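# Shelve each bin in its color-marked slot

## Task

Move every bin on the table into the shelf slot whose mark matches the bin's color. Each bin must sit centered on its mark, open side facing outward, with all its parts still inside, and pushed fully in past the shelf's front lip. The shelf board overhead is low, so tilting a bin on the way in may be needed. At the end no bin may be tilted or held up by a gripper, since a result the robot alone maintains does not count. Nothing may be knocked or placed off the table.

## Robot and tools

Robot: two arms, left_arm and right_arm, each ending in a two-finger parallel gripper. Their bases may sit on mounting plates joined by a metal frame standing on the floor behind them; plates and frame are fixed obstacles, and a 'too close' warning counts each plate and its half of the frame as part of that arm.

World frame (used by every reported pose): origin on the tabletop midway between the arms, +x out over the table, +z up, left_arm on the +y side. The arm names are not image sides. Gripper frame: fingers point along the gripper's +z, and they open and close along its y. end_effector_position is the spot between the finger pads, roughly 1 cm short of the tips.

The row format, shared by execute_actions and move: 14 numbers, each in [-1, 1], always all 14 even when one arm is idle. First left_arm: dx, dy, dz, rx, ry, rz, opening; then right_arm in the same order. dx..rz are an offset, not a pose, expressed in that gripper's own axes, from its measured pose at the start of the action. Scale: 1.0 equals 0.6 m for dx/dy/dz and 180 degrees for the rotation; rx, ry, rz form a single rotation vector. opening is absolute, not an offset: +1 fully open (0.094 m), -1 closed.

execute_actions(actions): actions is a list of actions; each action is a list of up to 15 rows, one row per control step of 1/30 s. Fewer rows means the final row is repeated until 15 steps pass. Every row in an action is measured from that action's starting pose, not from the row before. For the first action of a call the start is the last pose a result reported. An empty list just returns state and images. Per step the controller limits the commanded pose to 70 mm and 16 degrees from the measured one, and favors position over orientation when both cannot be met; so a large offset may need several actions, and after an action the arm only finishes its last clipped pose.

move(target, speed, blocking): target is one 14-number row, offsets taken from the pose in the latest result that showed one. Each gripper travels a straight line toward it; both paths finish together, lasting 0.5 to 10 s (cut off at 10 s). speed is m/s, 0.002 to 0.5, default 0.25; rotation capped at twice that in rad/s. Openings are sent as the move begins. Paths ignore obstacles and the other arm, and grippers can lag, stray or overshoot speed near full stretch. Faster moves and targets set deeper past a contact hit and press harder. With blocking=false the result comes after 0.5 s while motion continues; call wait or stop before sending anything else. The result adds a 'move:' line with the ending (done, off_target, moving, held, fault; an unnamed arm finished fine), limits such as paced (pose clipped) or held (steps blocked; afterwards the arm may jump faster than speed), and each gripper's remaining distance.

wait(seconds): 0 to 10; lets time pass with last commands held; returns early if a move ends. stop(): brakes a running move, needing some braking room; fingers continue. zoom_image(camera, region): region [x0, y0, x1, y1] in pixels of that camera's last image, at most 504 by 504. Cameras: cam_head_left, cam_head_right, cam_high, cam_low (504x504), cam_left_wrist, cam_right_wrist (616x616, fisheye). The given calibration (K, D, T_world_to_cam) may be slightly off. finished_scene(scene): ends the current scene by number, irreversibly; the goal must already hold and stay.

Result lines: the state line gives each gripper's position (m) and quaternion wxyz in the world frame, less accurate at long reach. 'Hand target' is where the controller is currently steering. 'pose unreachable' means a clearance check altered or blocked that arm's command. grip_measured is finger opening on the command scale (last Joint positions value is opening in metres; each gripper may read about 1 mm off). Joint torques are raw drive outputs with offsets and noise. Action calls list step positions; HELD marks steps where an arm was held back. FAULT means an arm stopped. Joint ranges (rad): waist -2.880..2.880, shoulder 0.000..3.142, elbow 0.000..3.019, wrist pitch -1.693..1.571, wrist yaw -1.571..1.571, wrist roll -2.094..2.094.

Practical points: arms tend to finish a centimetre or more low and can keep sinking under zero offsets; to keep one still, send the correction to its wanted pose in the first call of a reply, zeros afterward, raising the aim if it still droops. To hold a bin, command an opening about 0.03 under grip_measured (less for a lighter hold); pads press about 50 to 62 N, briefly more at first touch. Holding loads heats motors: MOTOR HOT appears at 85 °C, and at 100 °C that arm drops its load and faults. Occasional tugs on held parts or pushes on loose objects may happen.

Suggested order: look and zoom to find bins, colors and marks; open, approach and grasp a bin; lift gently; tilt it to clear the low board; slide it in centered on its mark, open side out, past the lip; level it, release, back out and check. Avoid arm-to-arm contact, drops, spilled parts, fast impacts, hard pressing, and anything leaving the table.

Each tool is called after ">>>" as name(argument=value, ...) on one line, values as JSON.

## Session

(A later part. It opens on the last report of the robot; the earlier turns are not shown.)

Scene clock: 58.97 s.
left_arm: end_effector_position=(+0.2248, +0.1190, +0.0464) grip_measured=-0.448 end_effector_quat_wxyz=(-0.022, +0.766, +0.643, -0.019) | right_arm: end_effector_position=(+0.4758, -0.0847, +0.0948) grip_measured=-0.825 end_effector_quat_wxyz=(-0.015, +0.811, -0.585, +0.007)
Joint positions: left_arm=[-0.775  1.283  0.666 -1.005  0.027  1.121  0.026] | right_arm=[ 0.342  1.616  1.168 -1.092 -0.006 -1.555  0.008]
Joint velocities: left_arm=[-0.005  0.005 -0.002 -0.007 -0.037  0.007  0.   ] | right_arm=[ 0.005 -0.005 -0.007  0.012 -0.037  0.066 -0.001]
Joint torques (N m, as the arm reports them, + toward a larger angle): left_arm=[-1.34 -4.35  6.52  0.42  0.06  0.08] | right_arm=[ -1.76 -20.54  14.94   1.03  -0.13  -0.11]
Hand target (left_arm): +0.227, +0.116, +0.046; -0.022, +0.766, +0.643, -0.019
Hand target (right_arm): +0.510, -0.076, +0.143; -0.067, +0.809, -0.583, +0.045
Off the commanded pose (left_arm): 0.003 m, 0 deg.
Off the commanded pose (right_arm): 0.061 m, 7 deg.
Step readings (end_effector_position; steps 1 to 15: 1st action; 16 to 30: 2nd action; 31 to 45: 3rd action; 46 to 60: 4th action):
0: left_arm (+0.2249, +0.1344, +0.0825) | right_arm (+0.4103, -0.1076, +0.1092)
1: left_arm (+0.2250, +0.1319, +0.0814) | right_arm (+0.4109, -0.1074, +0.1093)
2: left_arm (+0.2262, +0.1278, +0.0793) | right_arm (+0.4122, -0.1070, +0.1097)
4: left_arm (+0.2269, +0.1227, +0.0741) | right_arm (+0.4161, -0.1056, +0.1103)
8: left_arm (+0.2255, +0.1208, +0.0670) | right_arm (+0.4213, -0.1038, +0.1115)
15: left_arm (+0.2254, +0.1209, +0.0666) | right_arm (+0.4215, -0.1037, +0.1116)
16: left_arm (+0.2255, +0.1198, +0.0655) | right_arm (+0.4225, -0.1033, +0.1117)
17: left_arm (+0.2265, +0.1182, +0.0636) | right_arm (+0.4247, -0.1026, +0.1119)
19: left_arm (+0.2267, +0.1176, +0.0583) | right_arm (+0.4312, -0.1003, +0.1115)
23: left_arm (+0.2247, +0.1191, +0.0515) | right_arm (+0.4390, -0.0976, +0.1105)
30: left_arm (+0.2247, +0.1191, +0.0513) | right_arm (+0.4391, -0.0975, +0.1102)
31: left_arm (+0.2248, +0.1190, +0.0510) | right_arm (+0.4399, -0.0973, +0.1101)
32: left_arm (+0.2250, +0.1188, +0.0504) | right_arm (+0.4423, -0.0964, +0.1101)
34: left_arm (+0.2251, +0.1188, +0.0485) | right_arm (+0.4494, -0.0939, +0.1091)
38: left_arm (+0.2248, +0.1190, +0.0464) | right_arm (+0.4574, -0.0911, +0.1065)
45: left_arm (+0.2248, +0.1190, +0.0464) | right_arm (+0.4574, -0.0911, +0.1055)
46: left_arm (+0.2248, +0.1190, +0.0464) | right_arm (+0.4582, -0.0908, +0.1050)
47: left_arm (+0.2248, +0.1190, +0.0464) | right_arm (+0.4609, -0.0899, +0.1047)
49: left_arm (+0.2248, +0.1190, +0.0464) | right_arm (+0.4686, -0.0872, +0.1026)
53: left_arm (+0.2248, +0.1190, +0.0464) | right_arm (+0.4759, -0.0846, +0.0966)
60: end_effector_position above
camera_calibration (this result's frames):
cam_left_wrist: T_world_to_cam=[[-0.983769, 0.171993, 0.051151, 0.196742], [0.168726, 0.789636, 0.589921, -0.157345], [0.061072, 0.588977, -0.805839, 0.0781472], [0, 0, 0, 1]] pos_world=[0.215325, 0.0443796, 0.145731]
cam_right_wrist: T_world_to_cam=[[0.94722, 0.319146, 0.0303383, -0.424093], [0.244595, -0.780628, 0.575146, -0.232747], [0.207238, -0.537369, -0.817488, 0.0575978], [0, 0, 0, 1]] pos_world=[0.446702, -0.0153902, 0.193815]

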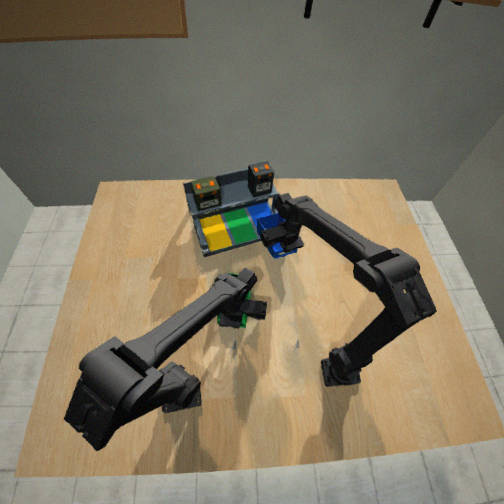

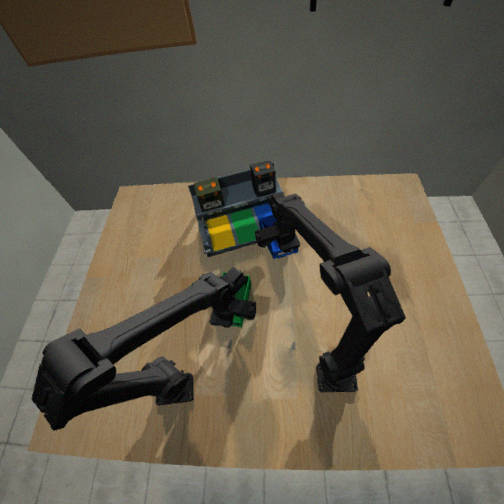

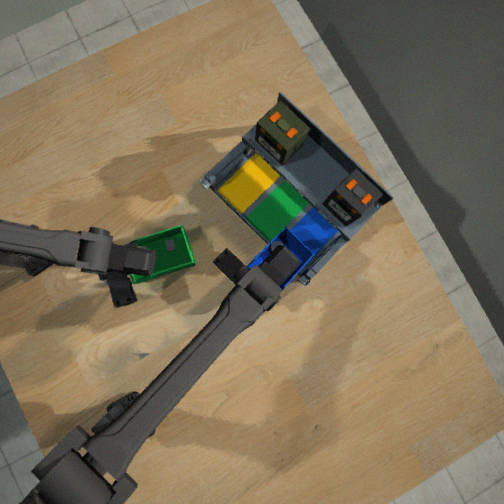

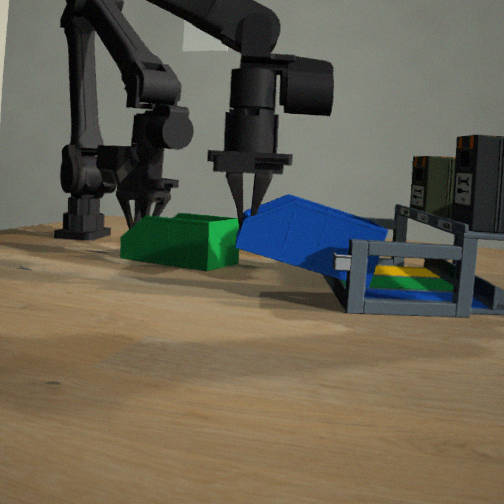

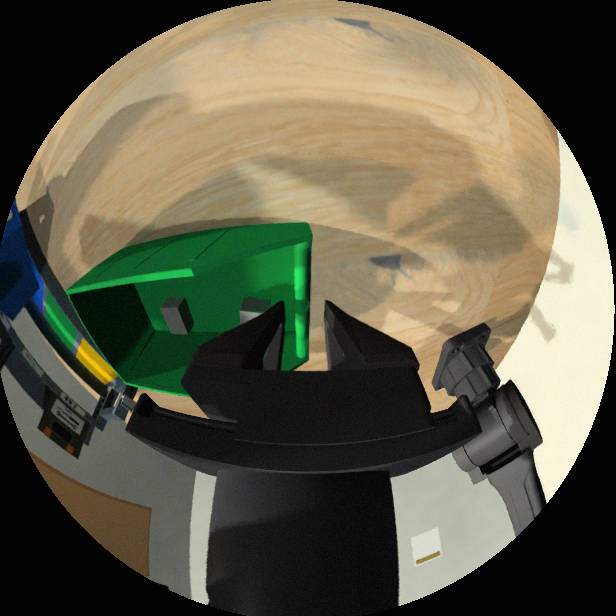

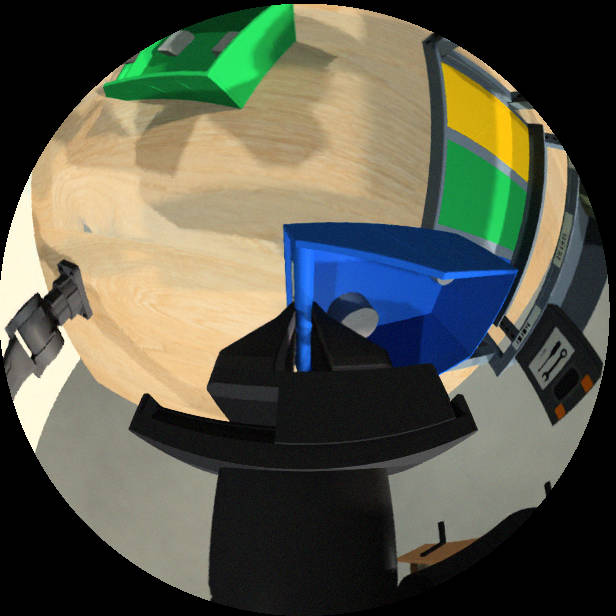

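Needs ~8 mm toward the rail.

>>> execute_actions(actions=[[[0,0.004,0.02,0,0,0,-0.5,0.014,-0.11,-0.06,0.04,0,0,-1]],[[0,0.004,0.015,0,0,0,-0.5,0.014,-0.11,-0.055,0.038,0,0,-1]],[[0,0,0,0,0,0,-1,0.01,-0.1,-0.045,0.035,0,0,-1]],[[0,0,0,0,0,0,-1,0.008,-0.09,-0.04,0.033,0,0,-1]]])

>>> zoom_image(camera="cam_high", region=[210,160,370,310])

Scene clock: 67.03 s.
left_arm: end_effector_position=(+0.2195, +0.1227, +0.0271) grip_measured=-0.824 end_effector_quat_wxyz=(-0.035, +0.765, +0.642, -0.023) | right_arm: end_effector_position=(+0.5712, -0.0568, +0.0661) grip_measured=-0.824 end_effector_quat_wxyz=(-0.019, +0.810, -0.585, +0.011)
Joint positions: left_arm=[-0.775  1.326  0.639 -0.963  0.027  1.121  0.008] | right_arm=[ 0.333  1.875  1.444 -1.095 -0.004 -1.562  0.008]
Joint velocities: left_arm=[-0.005 -0.005 -0.007  0.007 -0.051 -0.051  0.   ] | right_arm=[-0.005  0.024  0.007 -0.012  0.037 -0.095  0.001]
Joint torques (N m, as the arm reports them, + toward a larger angle): left_arm=[-1.01 -5.41  5.45  0.28  0.08  0.14] | right_arm=[ -1.94 -22.71  13.52   1.16  -0.21  -0.15]
Hand target (left_arm): +0.220, +0.123, +0.027; -0.035, +0.765, +0.642, -0.023
Hand target (right_arm): +0.601, -0.052, +0.097; -0.057, +0.809, -0.584, +0.038
Off the commanded pose (left_arm): 0.000 m, 0 deg.
Off the commanded pose (right_arm): 0.044 m, 5 deg.
Step readings (end_effector_position; steps 1 to 15: 1st action; 16 to 30: 2nd action; 31 to 45: 3rd action; 46 to 60: 4th action):
0: left_arm (+0.2248, +0.1190, +0.0464) | right_arm (+0.4758, -0.0847, +0.0948)
1: left_arm (+0.2248, +0.1190, +0.0455) | right_arm (+0.4771, -0.0844, +0.0946)
2: left_arm (+0.2254, +0.1186, +0.0442) | right_arm (+0.4803, -0.0835, +0.0947)
4: left_arm (+0.2245, +0.1192, +0.0402) | right_arm (+0.4901, -0.0806, +0.0928)
8: left_arm (+0.2217, +0.1212, +0.0352) | right_arm (+0.5007, -0.0785, +0.0882)
15: left_arm (+0.2218, +0.1212, +0.0349) | right_arm (+0.5006, -0.0787, +0.0859)
16: left_arm (+0.2219, +0.1211, +0.0344) | right_arm (+0.5018, -0.0785, +0.0853)
17: left_arm (+0.2222, +0.1209, +0.0334) | right_arm (+0.5054, -0.0775, +0.0851)
19: left_arm (+0.2215, +0.1214, +0.0307) | right_arm (+0.5157, -0.0744, +0.0819)
23: left_arm (+0.2196, +0.1228, +0.0274) | right_arm (+0.5262, -0.0716, +0.0752)
30: left_arm (+0.2197, +0.1227, +0.0273) | right_arm (+0.5272, -0.0715, +0.0756)
31: left_arm (+0.2197, +0.1227, +0.0272) | right_arm (+0.5285, -0.0711, +0.0754)
32: left_arm (+0.2197, +0.1227, +0.0273) | right_arm (+0.5318, -0.0700, +0.0754)
34: left_arm (+0.2195, +0.1227, +0.0271) | right_arm (+0.5416, -0.0667, +0.0740)
38: left_arm (+0.2195, +0.1227, +0.0271) | right_arm (+0.5513, -0.0634, +0.0702)
45: left_arm (+0.2195, +0.1227, +0.0271) | right_arm (+0.5514, -0.0634, +0.0698)
46: left_arm (+0.2195, +0.1227, +0.0271) | right_arm (+0.5526, -0.0630, +0.0700)
47: left_arm (+0.2195, +0.1227, +0.0271) | right_arm (+0.5554, -0.0621, +0.0701)
49: left_arm (+0.2195, +0.1227, +0.0271) | right_arm (+0.5636, -0.0593, +0.0697)
53: left_arm (+0.2195, +0.1227, +0.0271) | right_arm (+0.5713, -0.0567, +0.0669)
60: end_effector_position above
camera_calibration (this result's frames):
cam_left_wrist: T_world_to_cam=[[-0.982301, 0.17136, 0.0756371, 0.190997], [0.182194, 0.780362, 0.598197, -0.150051], [0.0434828, 0.60139, -0.797771, 0.0628491], [0, 0, 0, 1]] pos_world=[0.212222, 0.0465683, 0.125453]
cam_right_wrist: T_world_to_cam=[[0.947388, 0.317189, 0.0429688, -0.523497], [0.235766, -0.782298, 0.576563, -0.212926], [0.216494, -0.536098, -0.815922, 0.0239938], [0, 0, 0, 1]] pos_world=[0.540961, 0.0123389, 0.164836]

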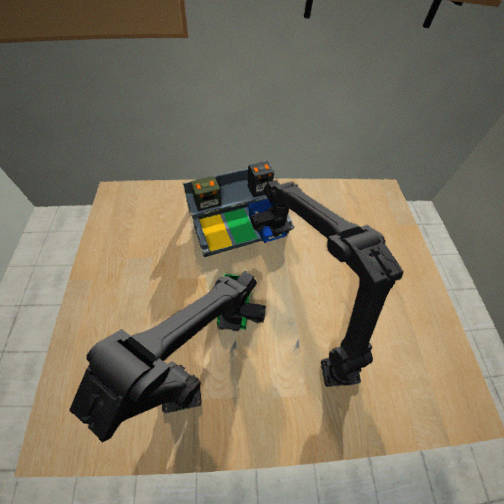

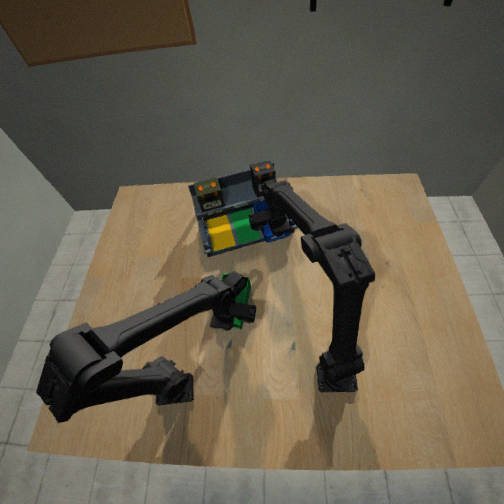

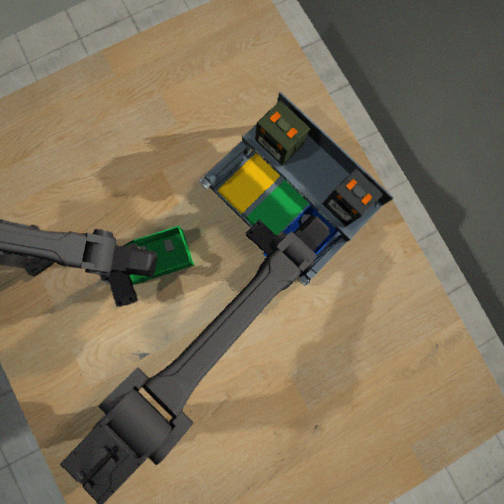

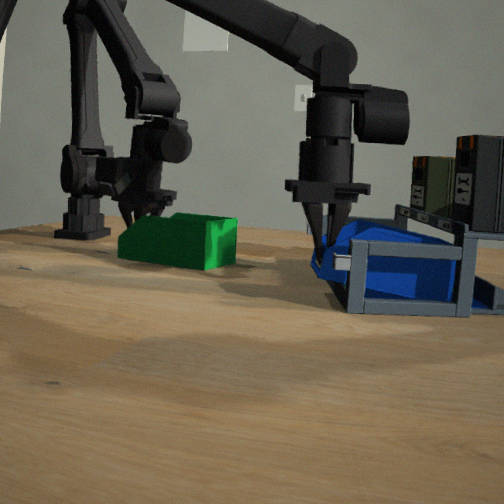

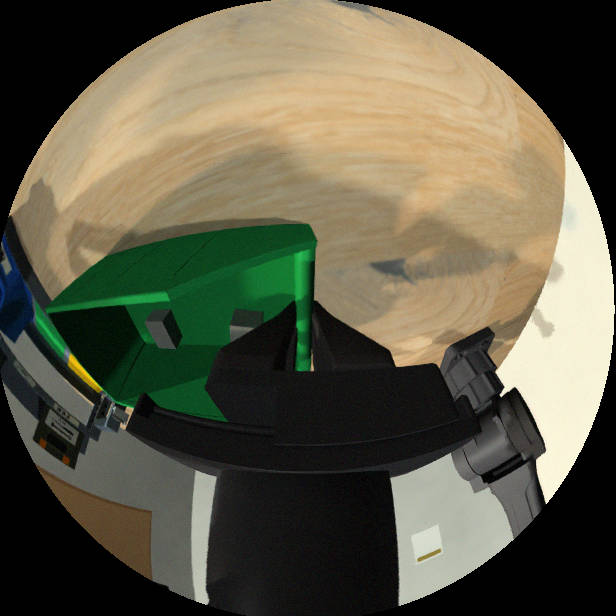

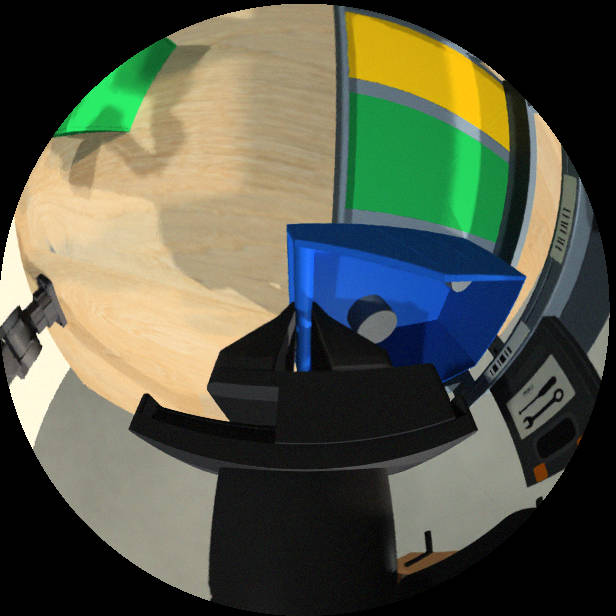

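Region (210, 160, 370, 310) of cam_high's 504x504 image, scaled by 3.150, with more detail than that image has; it fills the top 472 rows of this view, and the rest is white.

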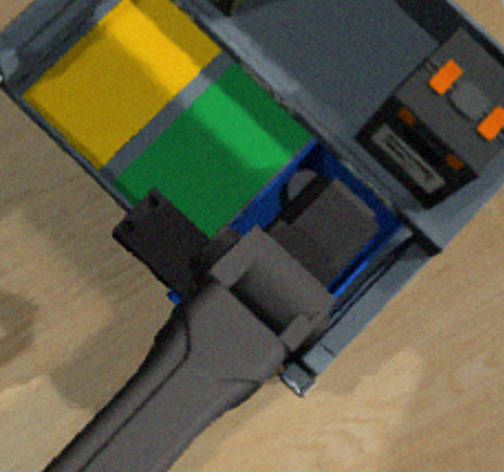

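>>> execute_actions(actions=[[[0,0,0,0,0,0,-1,0.018,-0.09,-0.042,0.036,0,0,-1]],[[0,0,0,0,0,0,-1,0.016,-0.088,-0.04,0.033,0,0,-1]],[[0,0,0,0,0,0,-1,0.01,-0.065,-0.028,0.028,0,0,-1]]])

>>> zoom_image(camera="cam_low", region=[290,80,504,330])

Scene clock: 72.97 s.
left_arm: end_effector_position=(+0.2195, +0.1227, +0.0271) grip_measured=-0.824 end_effector_quat_wxyz=(-0.035, +0.765, +0.642, -0.023) | right_arm: end_effector_position=(+0.6150, -0.0467, +0.0557) grip_measured=-0.824 end_effector_quat_wxyz=(-0.034, +0.810, -0.585, +0.022)
Joint positions: left_arm=[-0.775  1.326  0.639 -0.963  0.027  1.121  0.008] | right_arm=[ 0.325  1.973  1.564 -1.082 -0.004 -1.569  0.008]
Joint velocities: left_arm=[-0.015 -0.015 -0.007 -0.002 -0.007 -0.007 -0.001] | right_arm=[ 0.005 -0.005 -0.027  0.002 -0.007  0.007  0.   ]
Joint torques (N m, as the arm reports them, + toward a larger angle): left_arm=[-1.84 -5.4   5.52  0.3   0.08  0.11] | right_arm=[ -2.03 -23.04  13.79   1.43  -0.21  -0.15]
Hand target (left_arm): +0.220, +0.123, +0.027; -0.035, +0.765, +0.642, -0.023
Hand target (right_arm): +0.646, -0.043, +0.082; -0.069, +0.808, -0.583, +0.048
Off the commanded pose (left_arm): 0.000 m, 0 deg.
Off the commanded pose (right_arm): 0.042 m, 5 deg.
Step readings (end_effector_position; steps 1 to 15: 1st action; 16 to 30: 2nd action; 31 to 45: 3rd action):
0: left_arm (+0.2195, +0.1227, +0.0271) | right_arm (+0.5712, -0.0568, +0.0661)
1: left_arm (+0.2195, +0.1227, +0.0271) | right_arm (+0.5723, -0.0564, +0.0663)
2: left_arm (+0.2195, +0.1227, +0.0271) | right_arm (+0.5747, -0.0558, +0.0665)
4: left_arm (+0.2195, +0.1227, +0.0271) | right_arm (+0.5823, -0.0542, +0.0669)
8: left_arm (+0.2195, +0.1227, +0.0271) | right_arm (+0.5908, -0.0529, +0.0650)
15: left_arm (+0.2195, +0.1227, +0.0271) | right_arm (+0.5910, -0.0533, +0.0641)
16: left_arm (+0.2195, +0.1227, +0.0271) | right_arm (+0.5921, -0.0529, +0.0641)
17: left_arm (+0.2195, +0.1227, +0.0271) | right_arm (+0.5949, -0.0520, +0.0645)
19: left_arm (+0.2195, +0.1227, +0.0271) | right_arm (+0.6028, -0.0498, +0.0644)
23: left_arm (+0.2195, +0.1227, +0.0271) | right_arm (+0.6102, -0.0481, +0.0622)
30: left_arm (+0.2195, +0.1227, +0.0271) | right_arm (+0.6101, -0.0484, +0.0611)
31: left_arm (+0.2195, +0.1227, +0.0271) | right_arm (+0.6104, -0.0483, +0.0607)
32: left_arm (+0.2195, +0.1227, +0.0271) | right_arm (+0.6110, -0.0481, +0.0605)
34: left_arm (+0.2195, +0.1227, +0.0271) | right_arm (+0.6131, -0.0474, +0.0591)
38: left_arm (+0.2195, +0.1227, +0.0271) | right_arm (+0.6149, -0.0468, +0.0560)
45: end_effector_position above
camera_calibration (this result's frames):
cam_left_wrist: T_world_to_cam=[[-0.982301, 0.17136, 0.0756371, 0.190997], [0.182194, 0.780362, 0.598197, -0.150051], [0.0434828, 0.60139, -0.797771, 0.0628491], [0, 0, 0, 1]] pos_world=[0.212222, 0.0465683, 0.125453]
cam_right_wrist: T_world_to_cam=[[0.945405, 0.316136, 0.079167, -0.568579], [0.215567, -0.788799, 0.57561, -0.197214], [0.244418, -0.527119, -0.813883, -0.00545771], [0, 0, 0, 1]] pos_world=[0.581385, 0.0213098, 0.154089]

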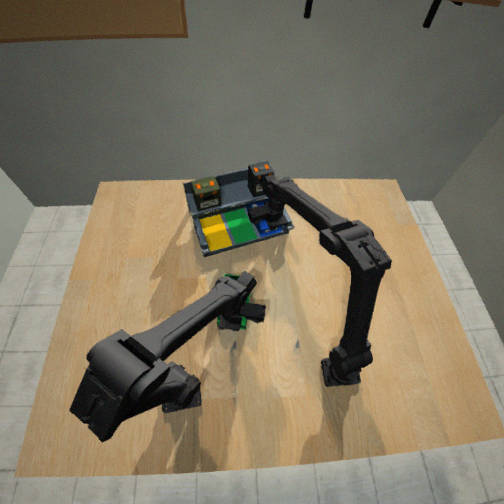

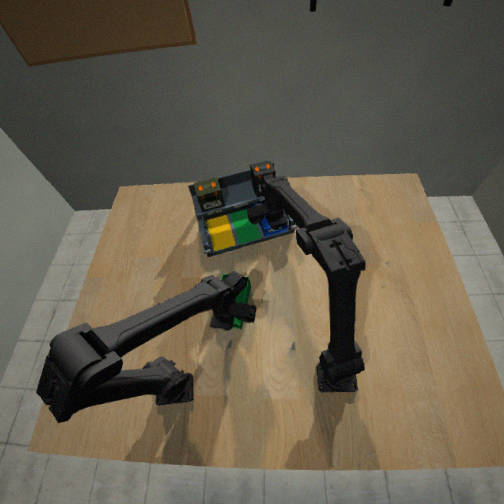

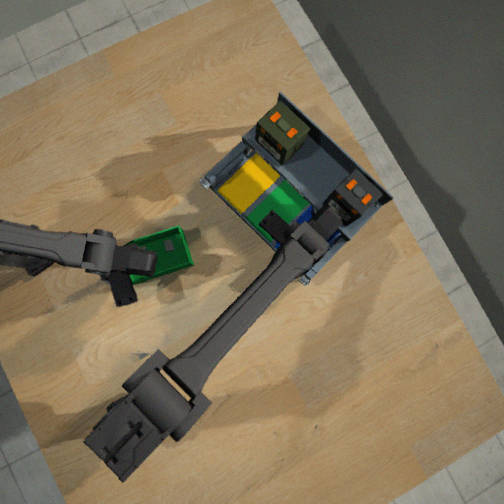

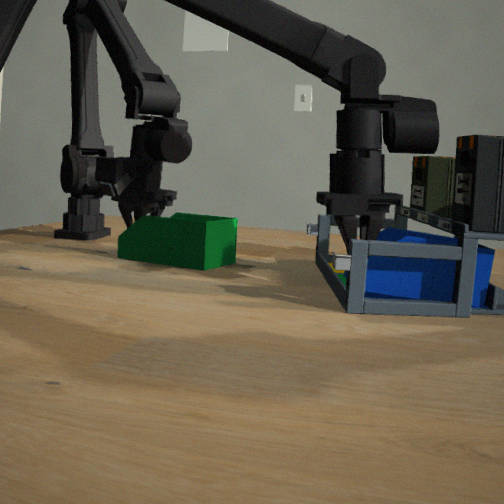

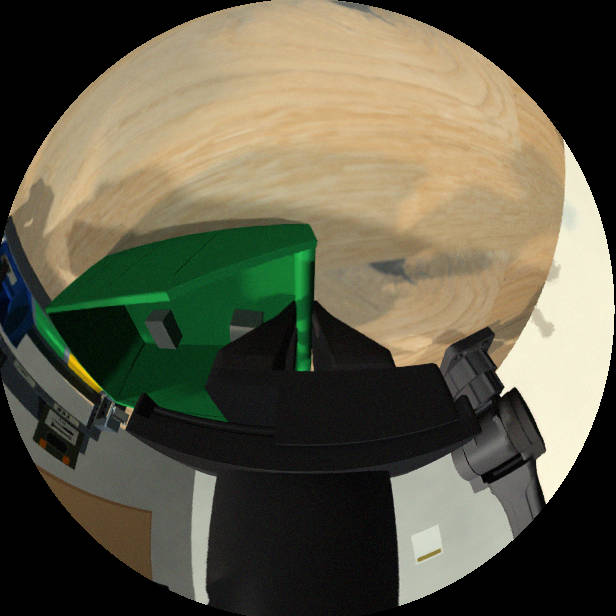

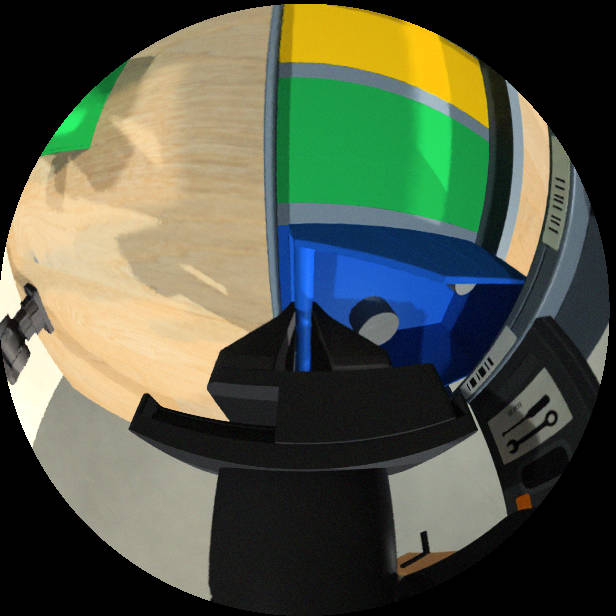

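Region (290, 80, 504, 330) of cam_low's 504x504 image, scaled by 2.016, with more detail than that image has; it fills the left 431 columns of this view, and the rest is white.

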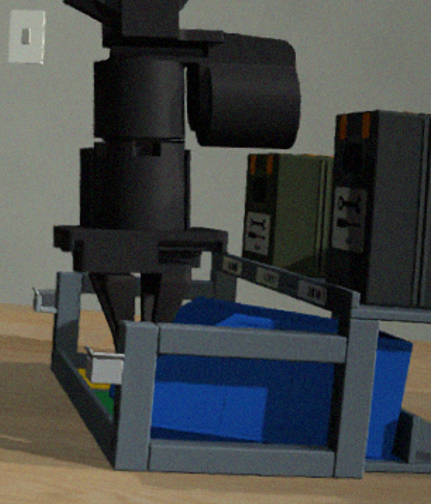

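>>> execute_actions(actions=[[[0,0,0,0,0,0,-1,0.016,-0.068,-0.022,0.028,0,0.012,-1]],[[0,0,0,0,0,0,-1,0.006,-0.055,-0.015,0.022,0,0,-1]],[[0,0,0,0,0,0,-1,0,-0.02,-0.012,0.01,0,0,-0.55]],[[0,0,0,0,0,0,-1,0,-0.035,-0.09,0.028,0,0,-0.55]],[[0,0,0,0,0,0,-1,0,-0.02,-0.1,0.024,0,0,-0.55]]])

>>> move(target=[-0.193,0.335,-0.27,-0.075,-0.012,-0.158,-1,0.4,0.45,-0.2,0,0,0.1,0], speed=0.15)

>>> zoom_image(camera="cam_high", region=[190,150,370,310])

Scene clock: 85.33 s.
left_arm: end_effector_position=(+0.2195, +0.1227, +0.0271) grip_measured=-0.824 end_effector_quat_wxyz=(-0.035, +0.765, +0.642, -0.023) | right_arm: end_effector_position=(+0.6175, -0.0457, +0.1156) grip_measured=-0.552 end_effector_quat_wxyz=(-0.067, +0.806, -0.586, +0.045)
Joint positions: left_arm=[-0.775  1.326  0.639 -0.963  0.027  1.121  0.008] | right_arm=[ 0.325  1.877  1.578 -1.109 -0.005 -1.563  0.021]
Joint velocities: left_arm=[ 0.005 -0.005 -0.002  0.002  0.066 -0.007 -0.   ] | right_arm=[-0.015 -0.005 -0.007 -0.022  0.007 -0.007  0.   ]
Joint torques (N m, as the arm reports them, + toward a larger angle): left_arm=[-1.64 -5.41  5.55  0.43  0.12  0.09] | right_arm=[ -1.27 -22.61  11.85   0.15  -0.15  -0.06]
Hand target (left_arm): +0.220, +0.123, +0.027; -0.035, +0.765, +0.642, -0.023
Hand target (right_arm): +0.626, -0.043, +0.131; -0.077, +0.805, -0.586, +0.052
Off the commanded pose (left_arm): 0.000 m, 0 deg.
Off the commanded pose (right_arm): 0.018 m, 1 deg.
Step readings (end_effector_position; steps 1 to 15: 1st action; 16 to 30: 2nd action; 31 to 45: 3rd action; 46 to 60: 4th action; 61 to 75: 5th action):
0: left_arm (+0.2195, +0.1227, +0.0271) | right_arm (+0.6150, -0.0467, +0.0557)
1: left_arm (+0.2195, +0.1227, +0.0271) | right_arm (+0.6153, -0.0466, +0.0553)
2: left_arm (+0.2195, +0.1227, +0.0271) | right_arm (+0.6167, -0.0462, +0.0552)
4: left_arm (+0.2195, +0.1227, +0.0271) | right_arm (+0.6197, -0.0450, +0.0538)
8: left_arm (+0.2195, +0.1227, +0.0271) | right_arm (+0.6190, -0.0453, +0.0484)
15: left_arm (+0.2195, +0.1227, +0.0271) | right_arm (+0.6188, -0.0453, +0.0464)
16: left_arm (+0.2195, +0.1227, +0.0271) | right_arm (+0.6188, -0.0453, +0.0460)
17: left_arm (+0.2195, +0.1227, +0.0271) | right_arm (+0.6187, -0.0454, +0.0455)
19: left_arm (+0.2195, +0.1227, +0.0271) | right_arm (+0.6187, -0.0454, +0.0431)
23: left_arm (+0.2195, +0.1227, +0.0271) | right_arm (+0.6189, -0.0452, +0.0402)
30: left_arm (+0.2195, +0.1227, +0.0271) | right_arm (+0.6189, -0.0452, +0.0402)
31: left_arm (+0.2195, +0.1227, +0.0271) | right_arm (+0.6189, -0.0452, +0.0402)
32: left_arm (+0.2195, +0.1227, +0.0271) | right_arm (+0.6189, -0.0452, +0.0402)
34: left_arm (+0.2195, +0.1227, +0.0271) | right_arm (+0.6189, -0.0452, +0.0402)
38: left_arm (+0.2195, +0.1227, +0.0271) | right_arm (+0.6189, -0.0452, +0.0402)
45: left_arm (+0.2195, +0.1227, +0.0271) | right_arm (+0.6189, -0.0452, +0.0402)
46: left_arm (+0.2195, +0.1227, +0.0271) | right_arm (+0.6190, -0.0452, +0.0413)
47: left_arm (+0.2195, +0.1227, +0.0271) | right_arm (+0.6187, -0.0453, +0.0426)
49: left_arm (+0.2195, +0.1227, +0.0271) | right_arm (+0.6190, -0.0452, +0.0486)
53: left_arm (+0.2195, +0.1227, +0.0271) | right_arm (+0.6204, -0.0447, +0.0636)
60: left_arm (+0.2195, +0.1227, +0.0271) | right_arm (+0.6209, -0.0446, +0.0705)
61: left_arm (+0.2195, +0.1227, +0.0271) | right_arm (+0.6204, -0.0447, +0.0720)
62: left_arm (+0.2195, +0.1227, +0.0271) | right_arm (+0.6190, -0.0452, +0.0745)
64: left_arm (+0.2195, +0.1227, +0.0271) | right_arm (+0.6177, -0.0456, +0.0834)
68: left_arm (+0.2195, +0.1227, +0.0271) | right_arm (+0.6178, -0.0456, +0.1055)
75: end_effector_position above
camera_calibration (this result's frames):
cam_left_wrist: T_world_to_cam=[[-0.982301, 0.17136, 0.0756371, 0.190997], [0.182194, 0.780362, 0.598197, -0.150051], [0.0434828, 0.60139, -0.797771, 0.0628491], [0, 0, 0, 1]] pos_world=[0.212222, 0.0465683, 0.125453]
cam_right_wrist: T_world_to_cam=[[0.938168, 0.306902, 0.160162, -0.581336], [0.166564, -0.805763, 0.568332, -0.201119], [0.303475, -0.506514, -0.80706, 0.00695848], [0, 0, 0, 1]] pos_world=[0.576779, 0.0198837, 0.213026]

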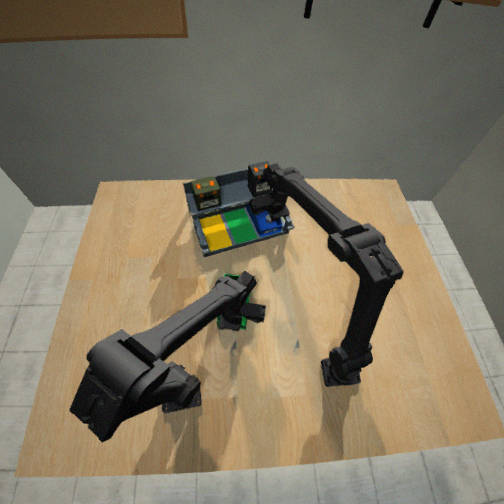

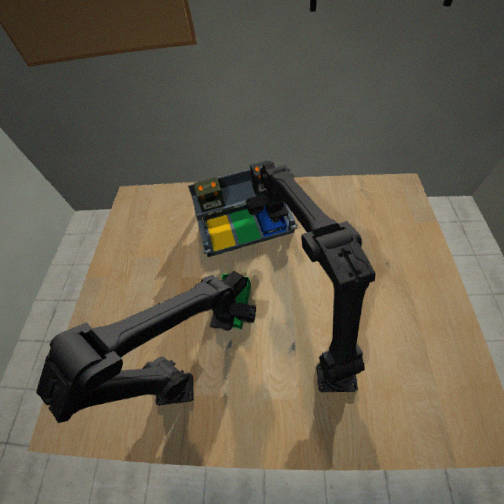

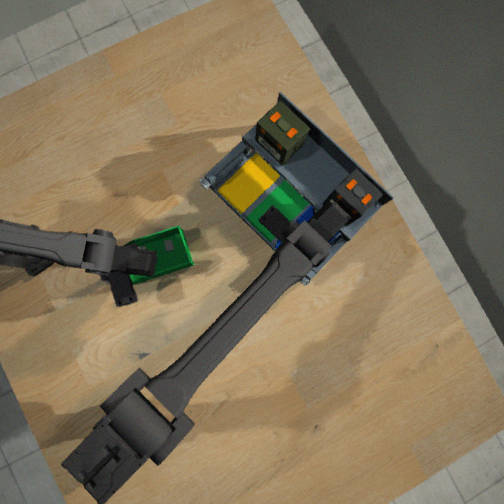

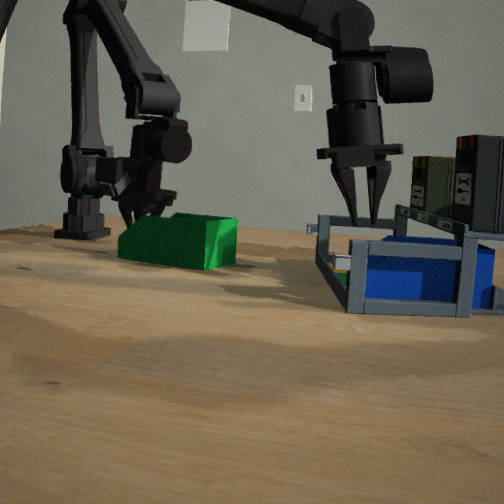

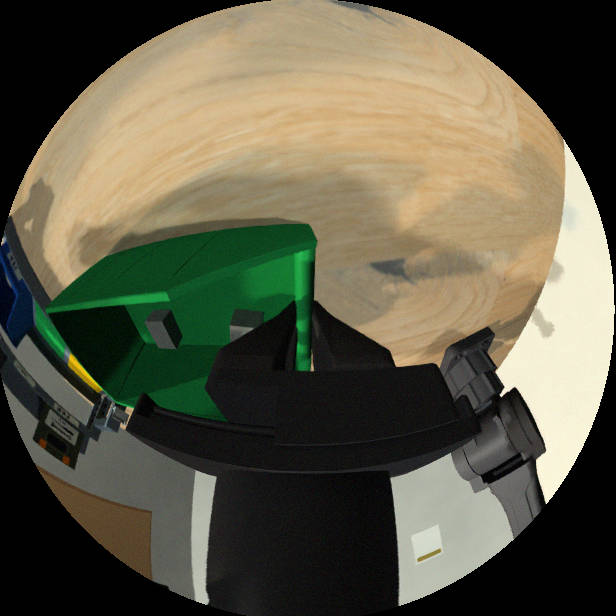

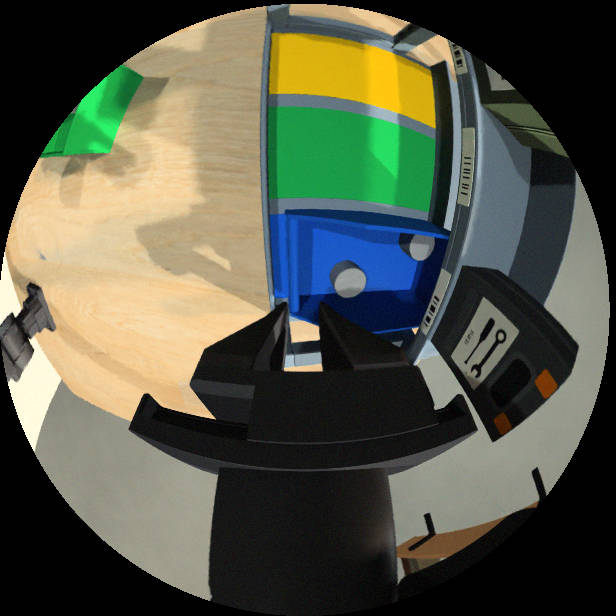

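Scene clock: 88.30 s.
left_arm: end_effector_position=(+0.3913, -0.0099, +0.1398) grip_measured=-0.824 end_effector_quat_wxyz=(+0.027, +0.588, +0.807, +0.045) | right_arm: end_effector_position=(+0.4244, -0.3613, +0.1859) grip_measured=-0.002 end_effector_quat_wxyz=(-0.071, +0.699, -0.710, +0.039)
Joint positions: left_arm=[-0.832  1.635  1.317 -1.204 -0.094  0.58   0.008] | right_arm=[-0.35   1.328  1.102 -1.214 -0.095 -1.903  0.047]
Joint velocities: left_arm=[-0.005 -0.015 -0.002  0.002 -0.022 -0.051 -0.001] | right_arm=[-0.005 -0.005 -0.002  0.017 -0.081 -0.007 -0.001]
Joint torques (N m, as the arm reports them, + toward a larger angle): left_arm=[ -1.95 -12.37  12.23   0.01  -0.38  -0.02] | right_arm=[ -1.58 -13.73   9.16   0.05  -0.39  -0.19]
Hand target (left_arm): +0.408, -0.026, +0.172; +0.062, +0.583, +0.809, +0.048
Hand target (right_arm): +0.421, -0.360, +0.192; -0.072, +0.704, -0.705, +0.039
Off the commanded pose (left_arm): 0.041 m, 4 deg.
Off the commanded pose (right_arm): 0.006 m, 1 deg.
move: off_target (left_arm)
camera_calibration (this result's frames):
cam_left_wrist: T_world_to_cam=[[-0.945892, -0.304696, -0.111575, 0.38121], [-0.30898, 0.740765, 0.596489, 0.0468171], [-0.0990973, 0.598688, -0.794829, 0.280347], [0, 0, 0, 1]] pos_world=[0.402831, -0.0863678, 0.237436]
cam_right_wrist: T_world_to_cam=[[0.988189, -0.0154613, 0.152456, -0.45084], [-0.0958193, -0.838751, 0.536018, -0.357773], [0.119585, -0.544296, -0.830326, 0.0311884], [0, 0, 0, 1]] pos_world=[0.407503, -0.290078, 0.286403]

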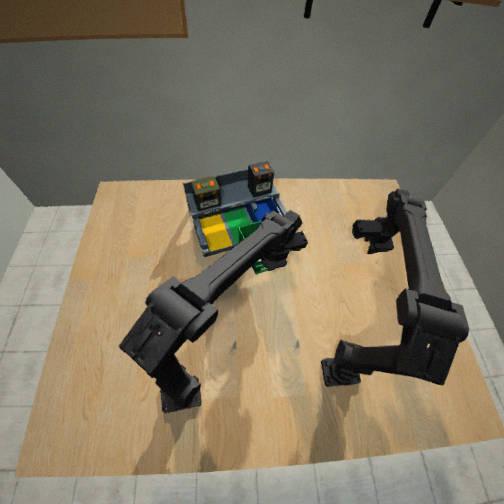

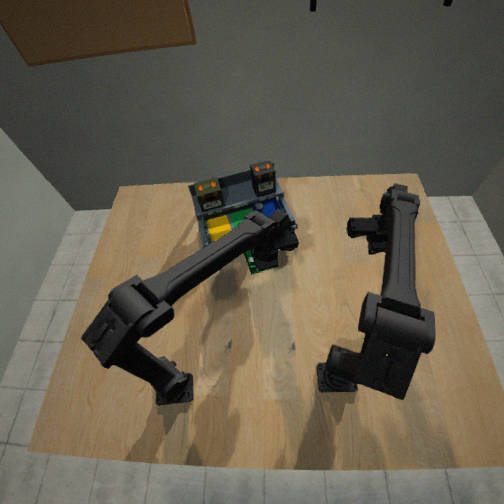

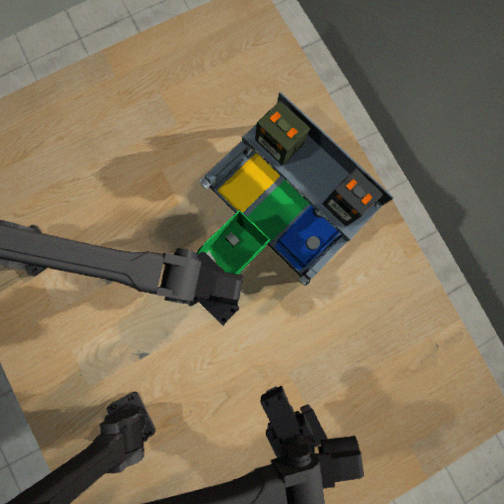

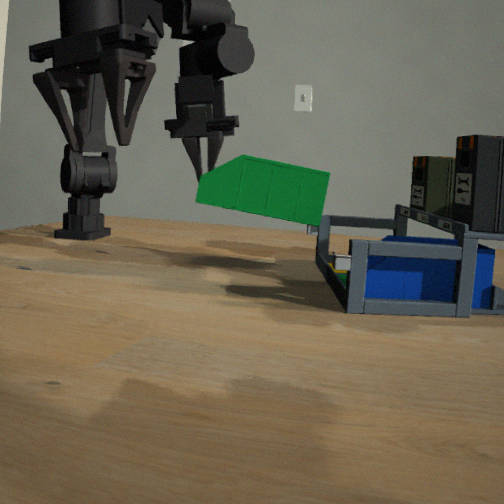

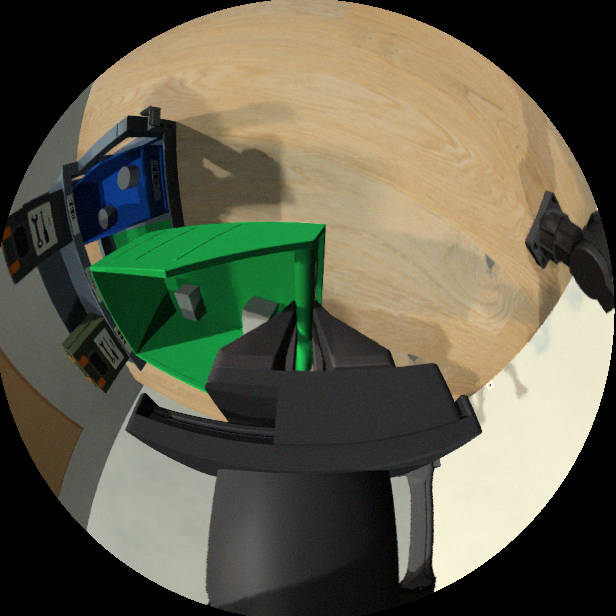

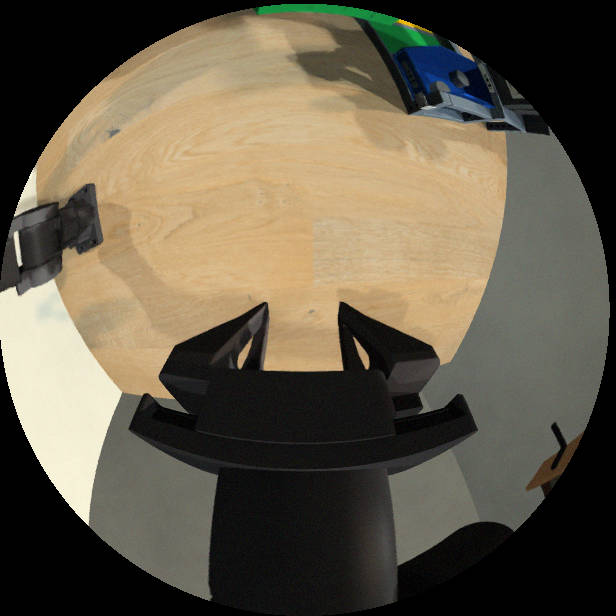

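Region (190, 150, 370, 310) of cam_high's 504x504 image, scaled by 2.800, with more detail than that image has.

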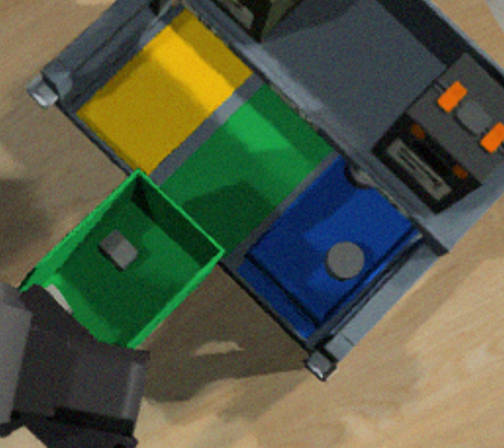

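>>> move(target=[-0.022,0.21,0.08,0,-0.022,-0.004,-1,0,0,-0.01,0,0,0,0], speed=0.08)

>>> zoom_image(camera="cam_high", region=[190,150,370,310])

Scene clock: 95.77 s.
left_arm: end_effector_position=(+0.4855, +0.0344, +0.0736) grip_measured=-0.824 end_effector_quat_wxyz=(+0.004, +0.581, +0.814, +0.017) | right_arm: end_effector_position=(+0.4244, -0.3613, +0.1859) grip_measured=-0.002 end_effector_quat_wxyz=(-0.070, +0.700, -0.709, +0.039)
Joint positions: left_arm=[-0.64   1.855  1.435 -1.138 -0.032  0.752  0.008] | right_arm=[-0.35   1.328  1.102 -1.214 -0.095 -1.906  0.047]
Joint velocities: left_arm=[-0.005 -0.015  0.002 -0.012 -0.037  0.051  0.001] | right_arm=[ 0.015 -0.015 -0.007  0.002  0.022  0.037 -0.   ]
Joint torques (N m, as the arm reports them, + toward a larger angle): left_arm=[ -0.33 -15.94  11.84   1.17   0.     0.3 ] | right_arm=[ -1.39 -13.08   9.89  -0.03  -0.24  -0.04]
Hand target (left_arm): +0.516, +0.020, +0.107; +0.055, +0.584, +0.809, +0.024
Hand target (right_arm): +0.424, -0.362, +0.192; -0.071, +0.699, -0.710, +0.039
Off the commanded pose (left_arm): 0.049 m, 6 deg.
Off the commanded pose (right_arm): 0.006 m, 0 deg.
move: off_target (left_arm)
camera_calibration (this result's frames):
cam_left_wrist: T_world_to_cam=[[-0.945036, -0.324617, -0.0391249, 0.471312], [-0.281694, 0.747582, 0.601473, 0.0687436], [-0.165999, 0.579434, -0.797935, 0.243897], [0, 0, 0, 1]] pos_world=[0.505258, -0.039718, 0.171707]
cam_right_wrist: T_world_to_cam=[[0.988211, -0.0124127, 0.152594, -0.449773], [-0.0933639, -0.838783, 0.536401, -0.358898], [0.121335, -0.544324, -0.830054, 0.0303849], [0, 0, 0, 1]] pos_world=[0.407276, -0.290081, 0.286367]

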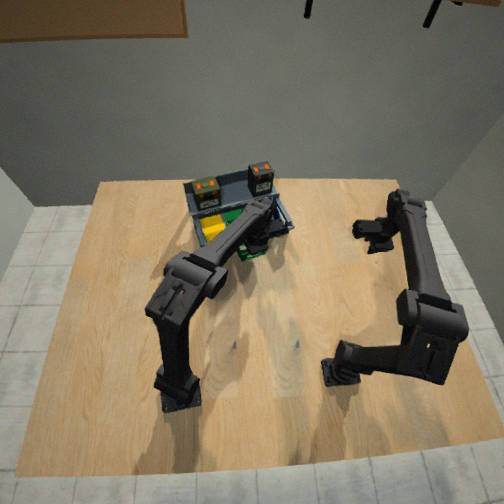

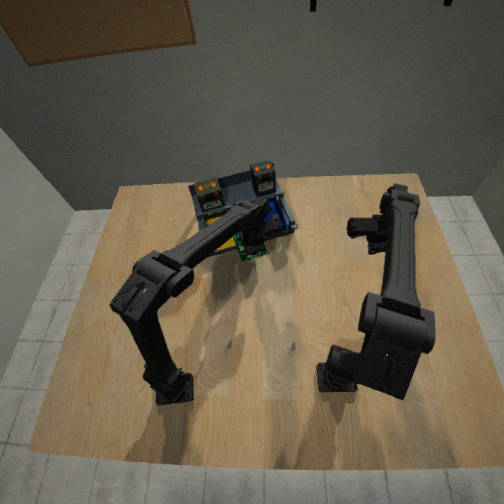

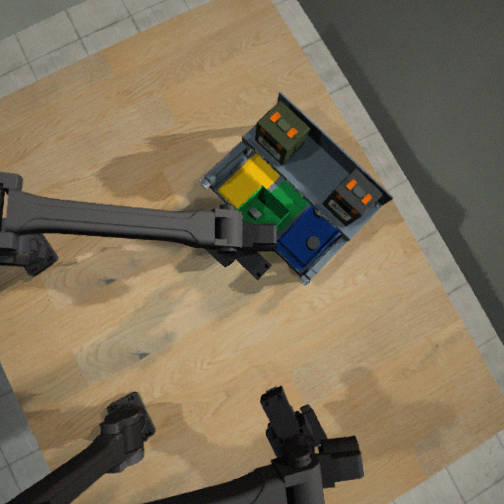

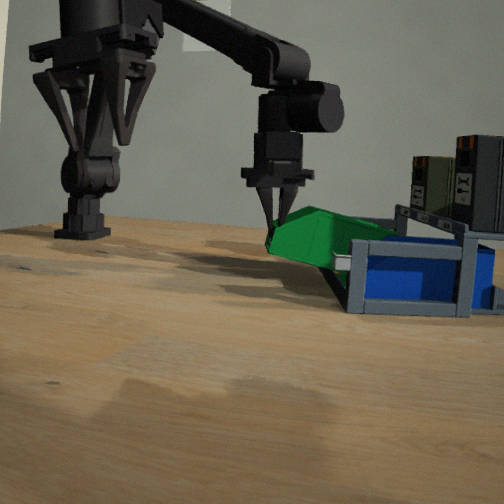

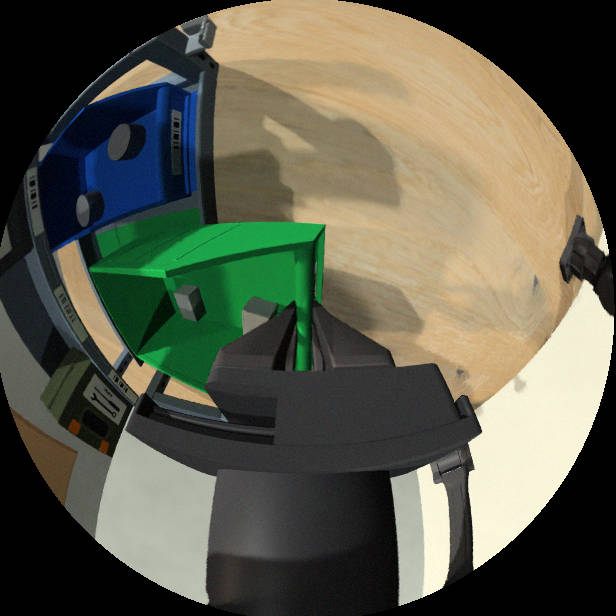

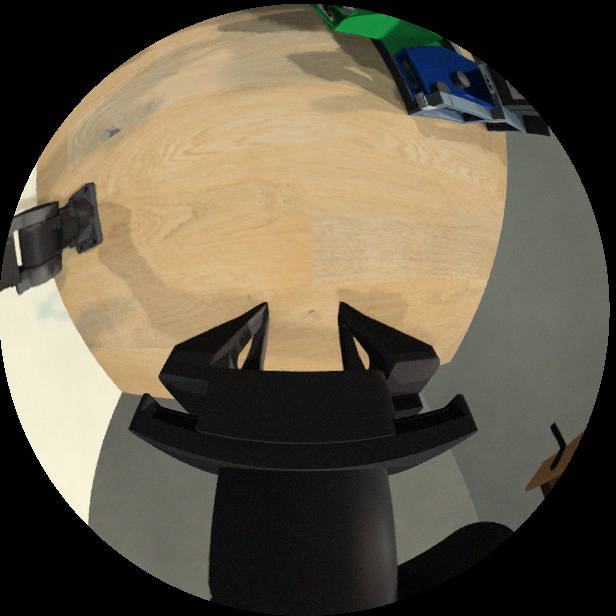

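Region (190, 150, 370, 310) of cam_high's 504x504 image, scaled by 2.800, with more detail than that image has.

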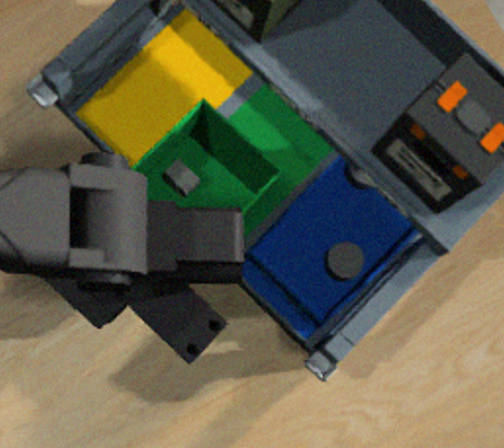

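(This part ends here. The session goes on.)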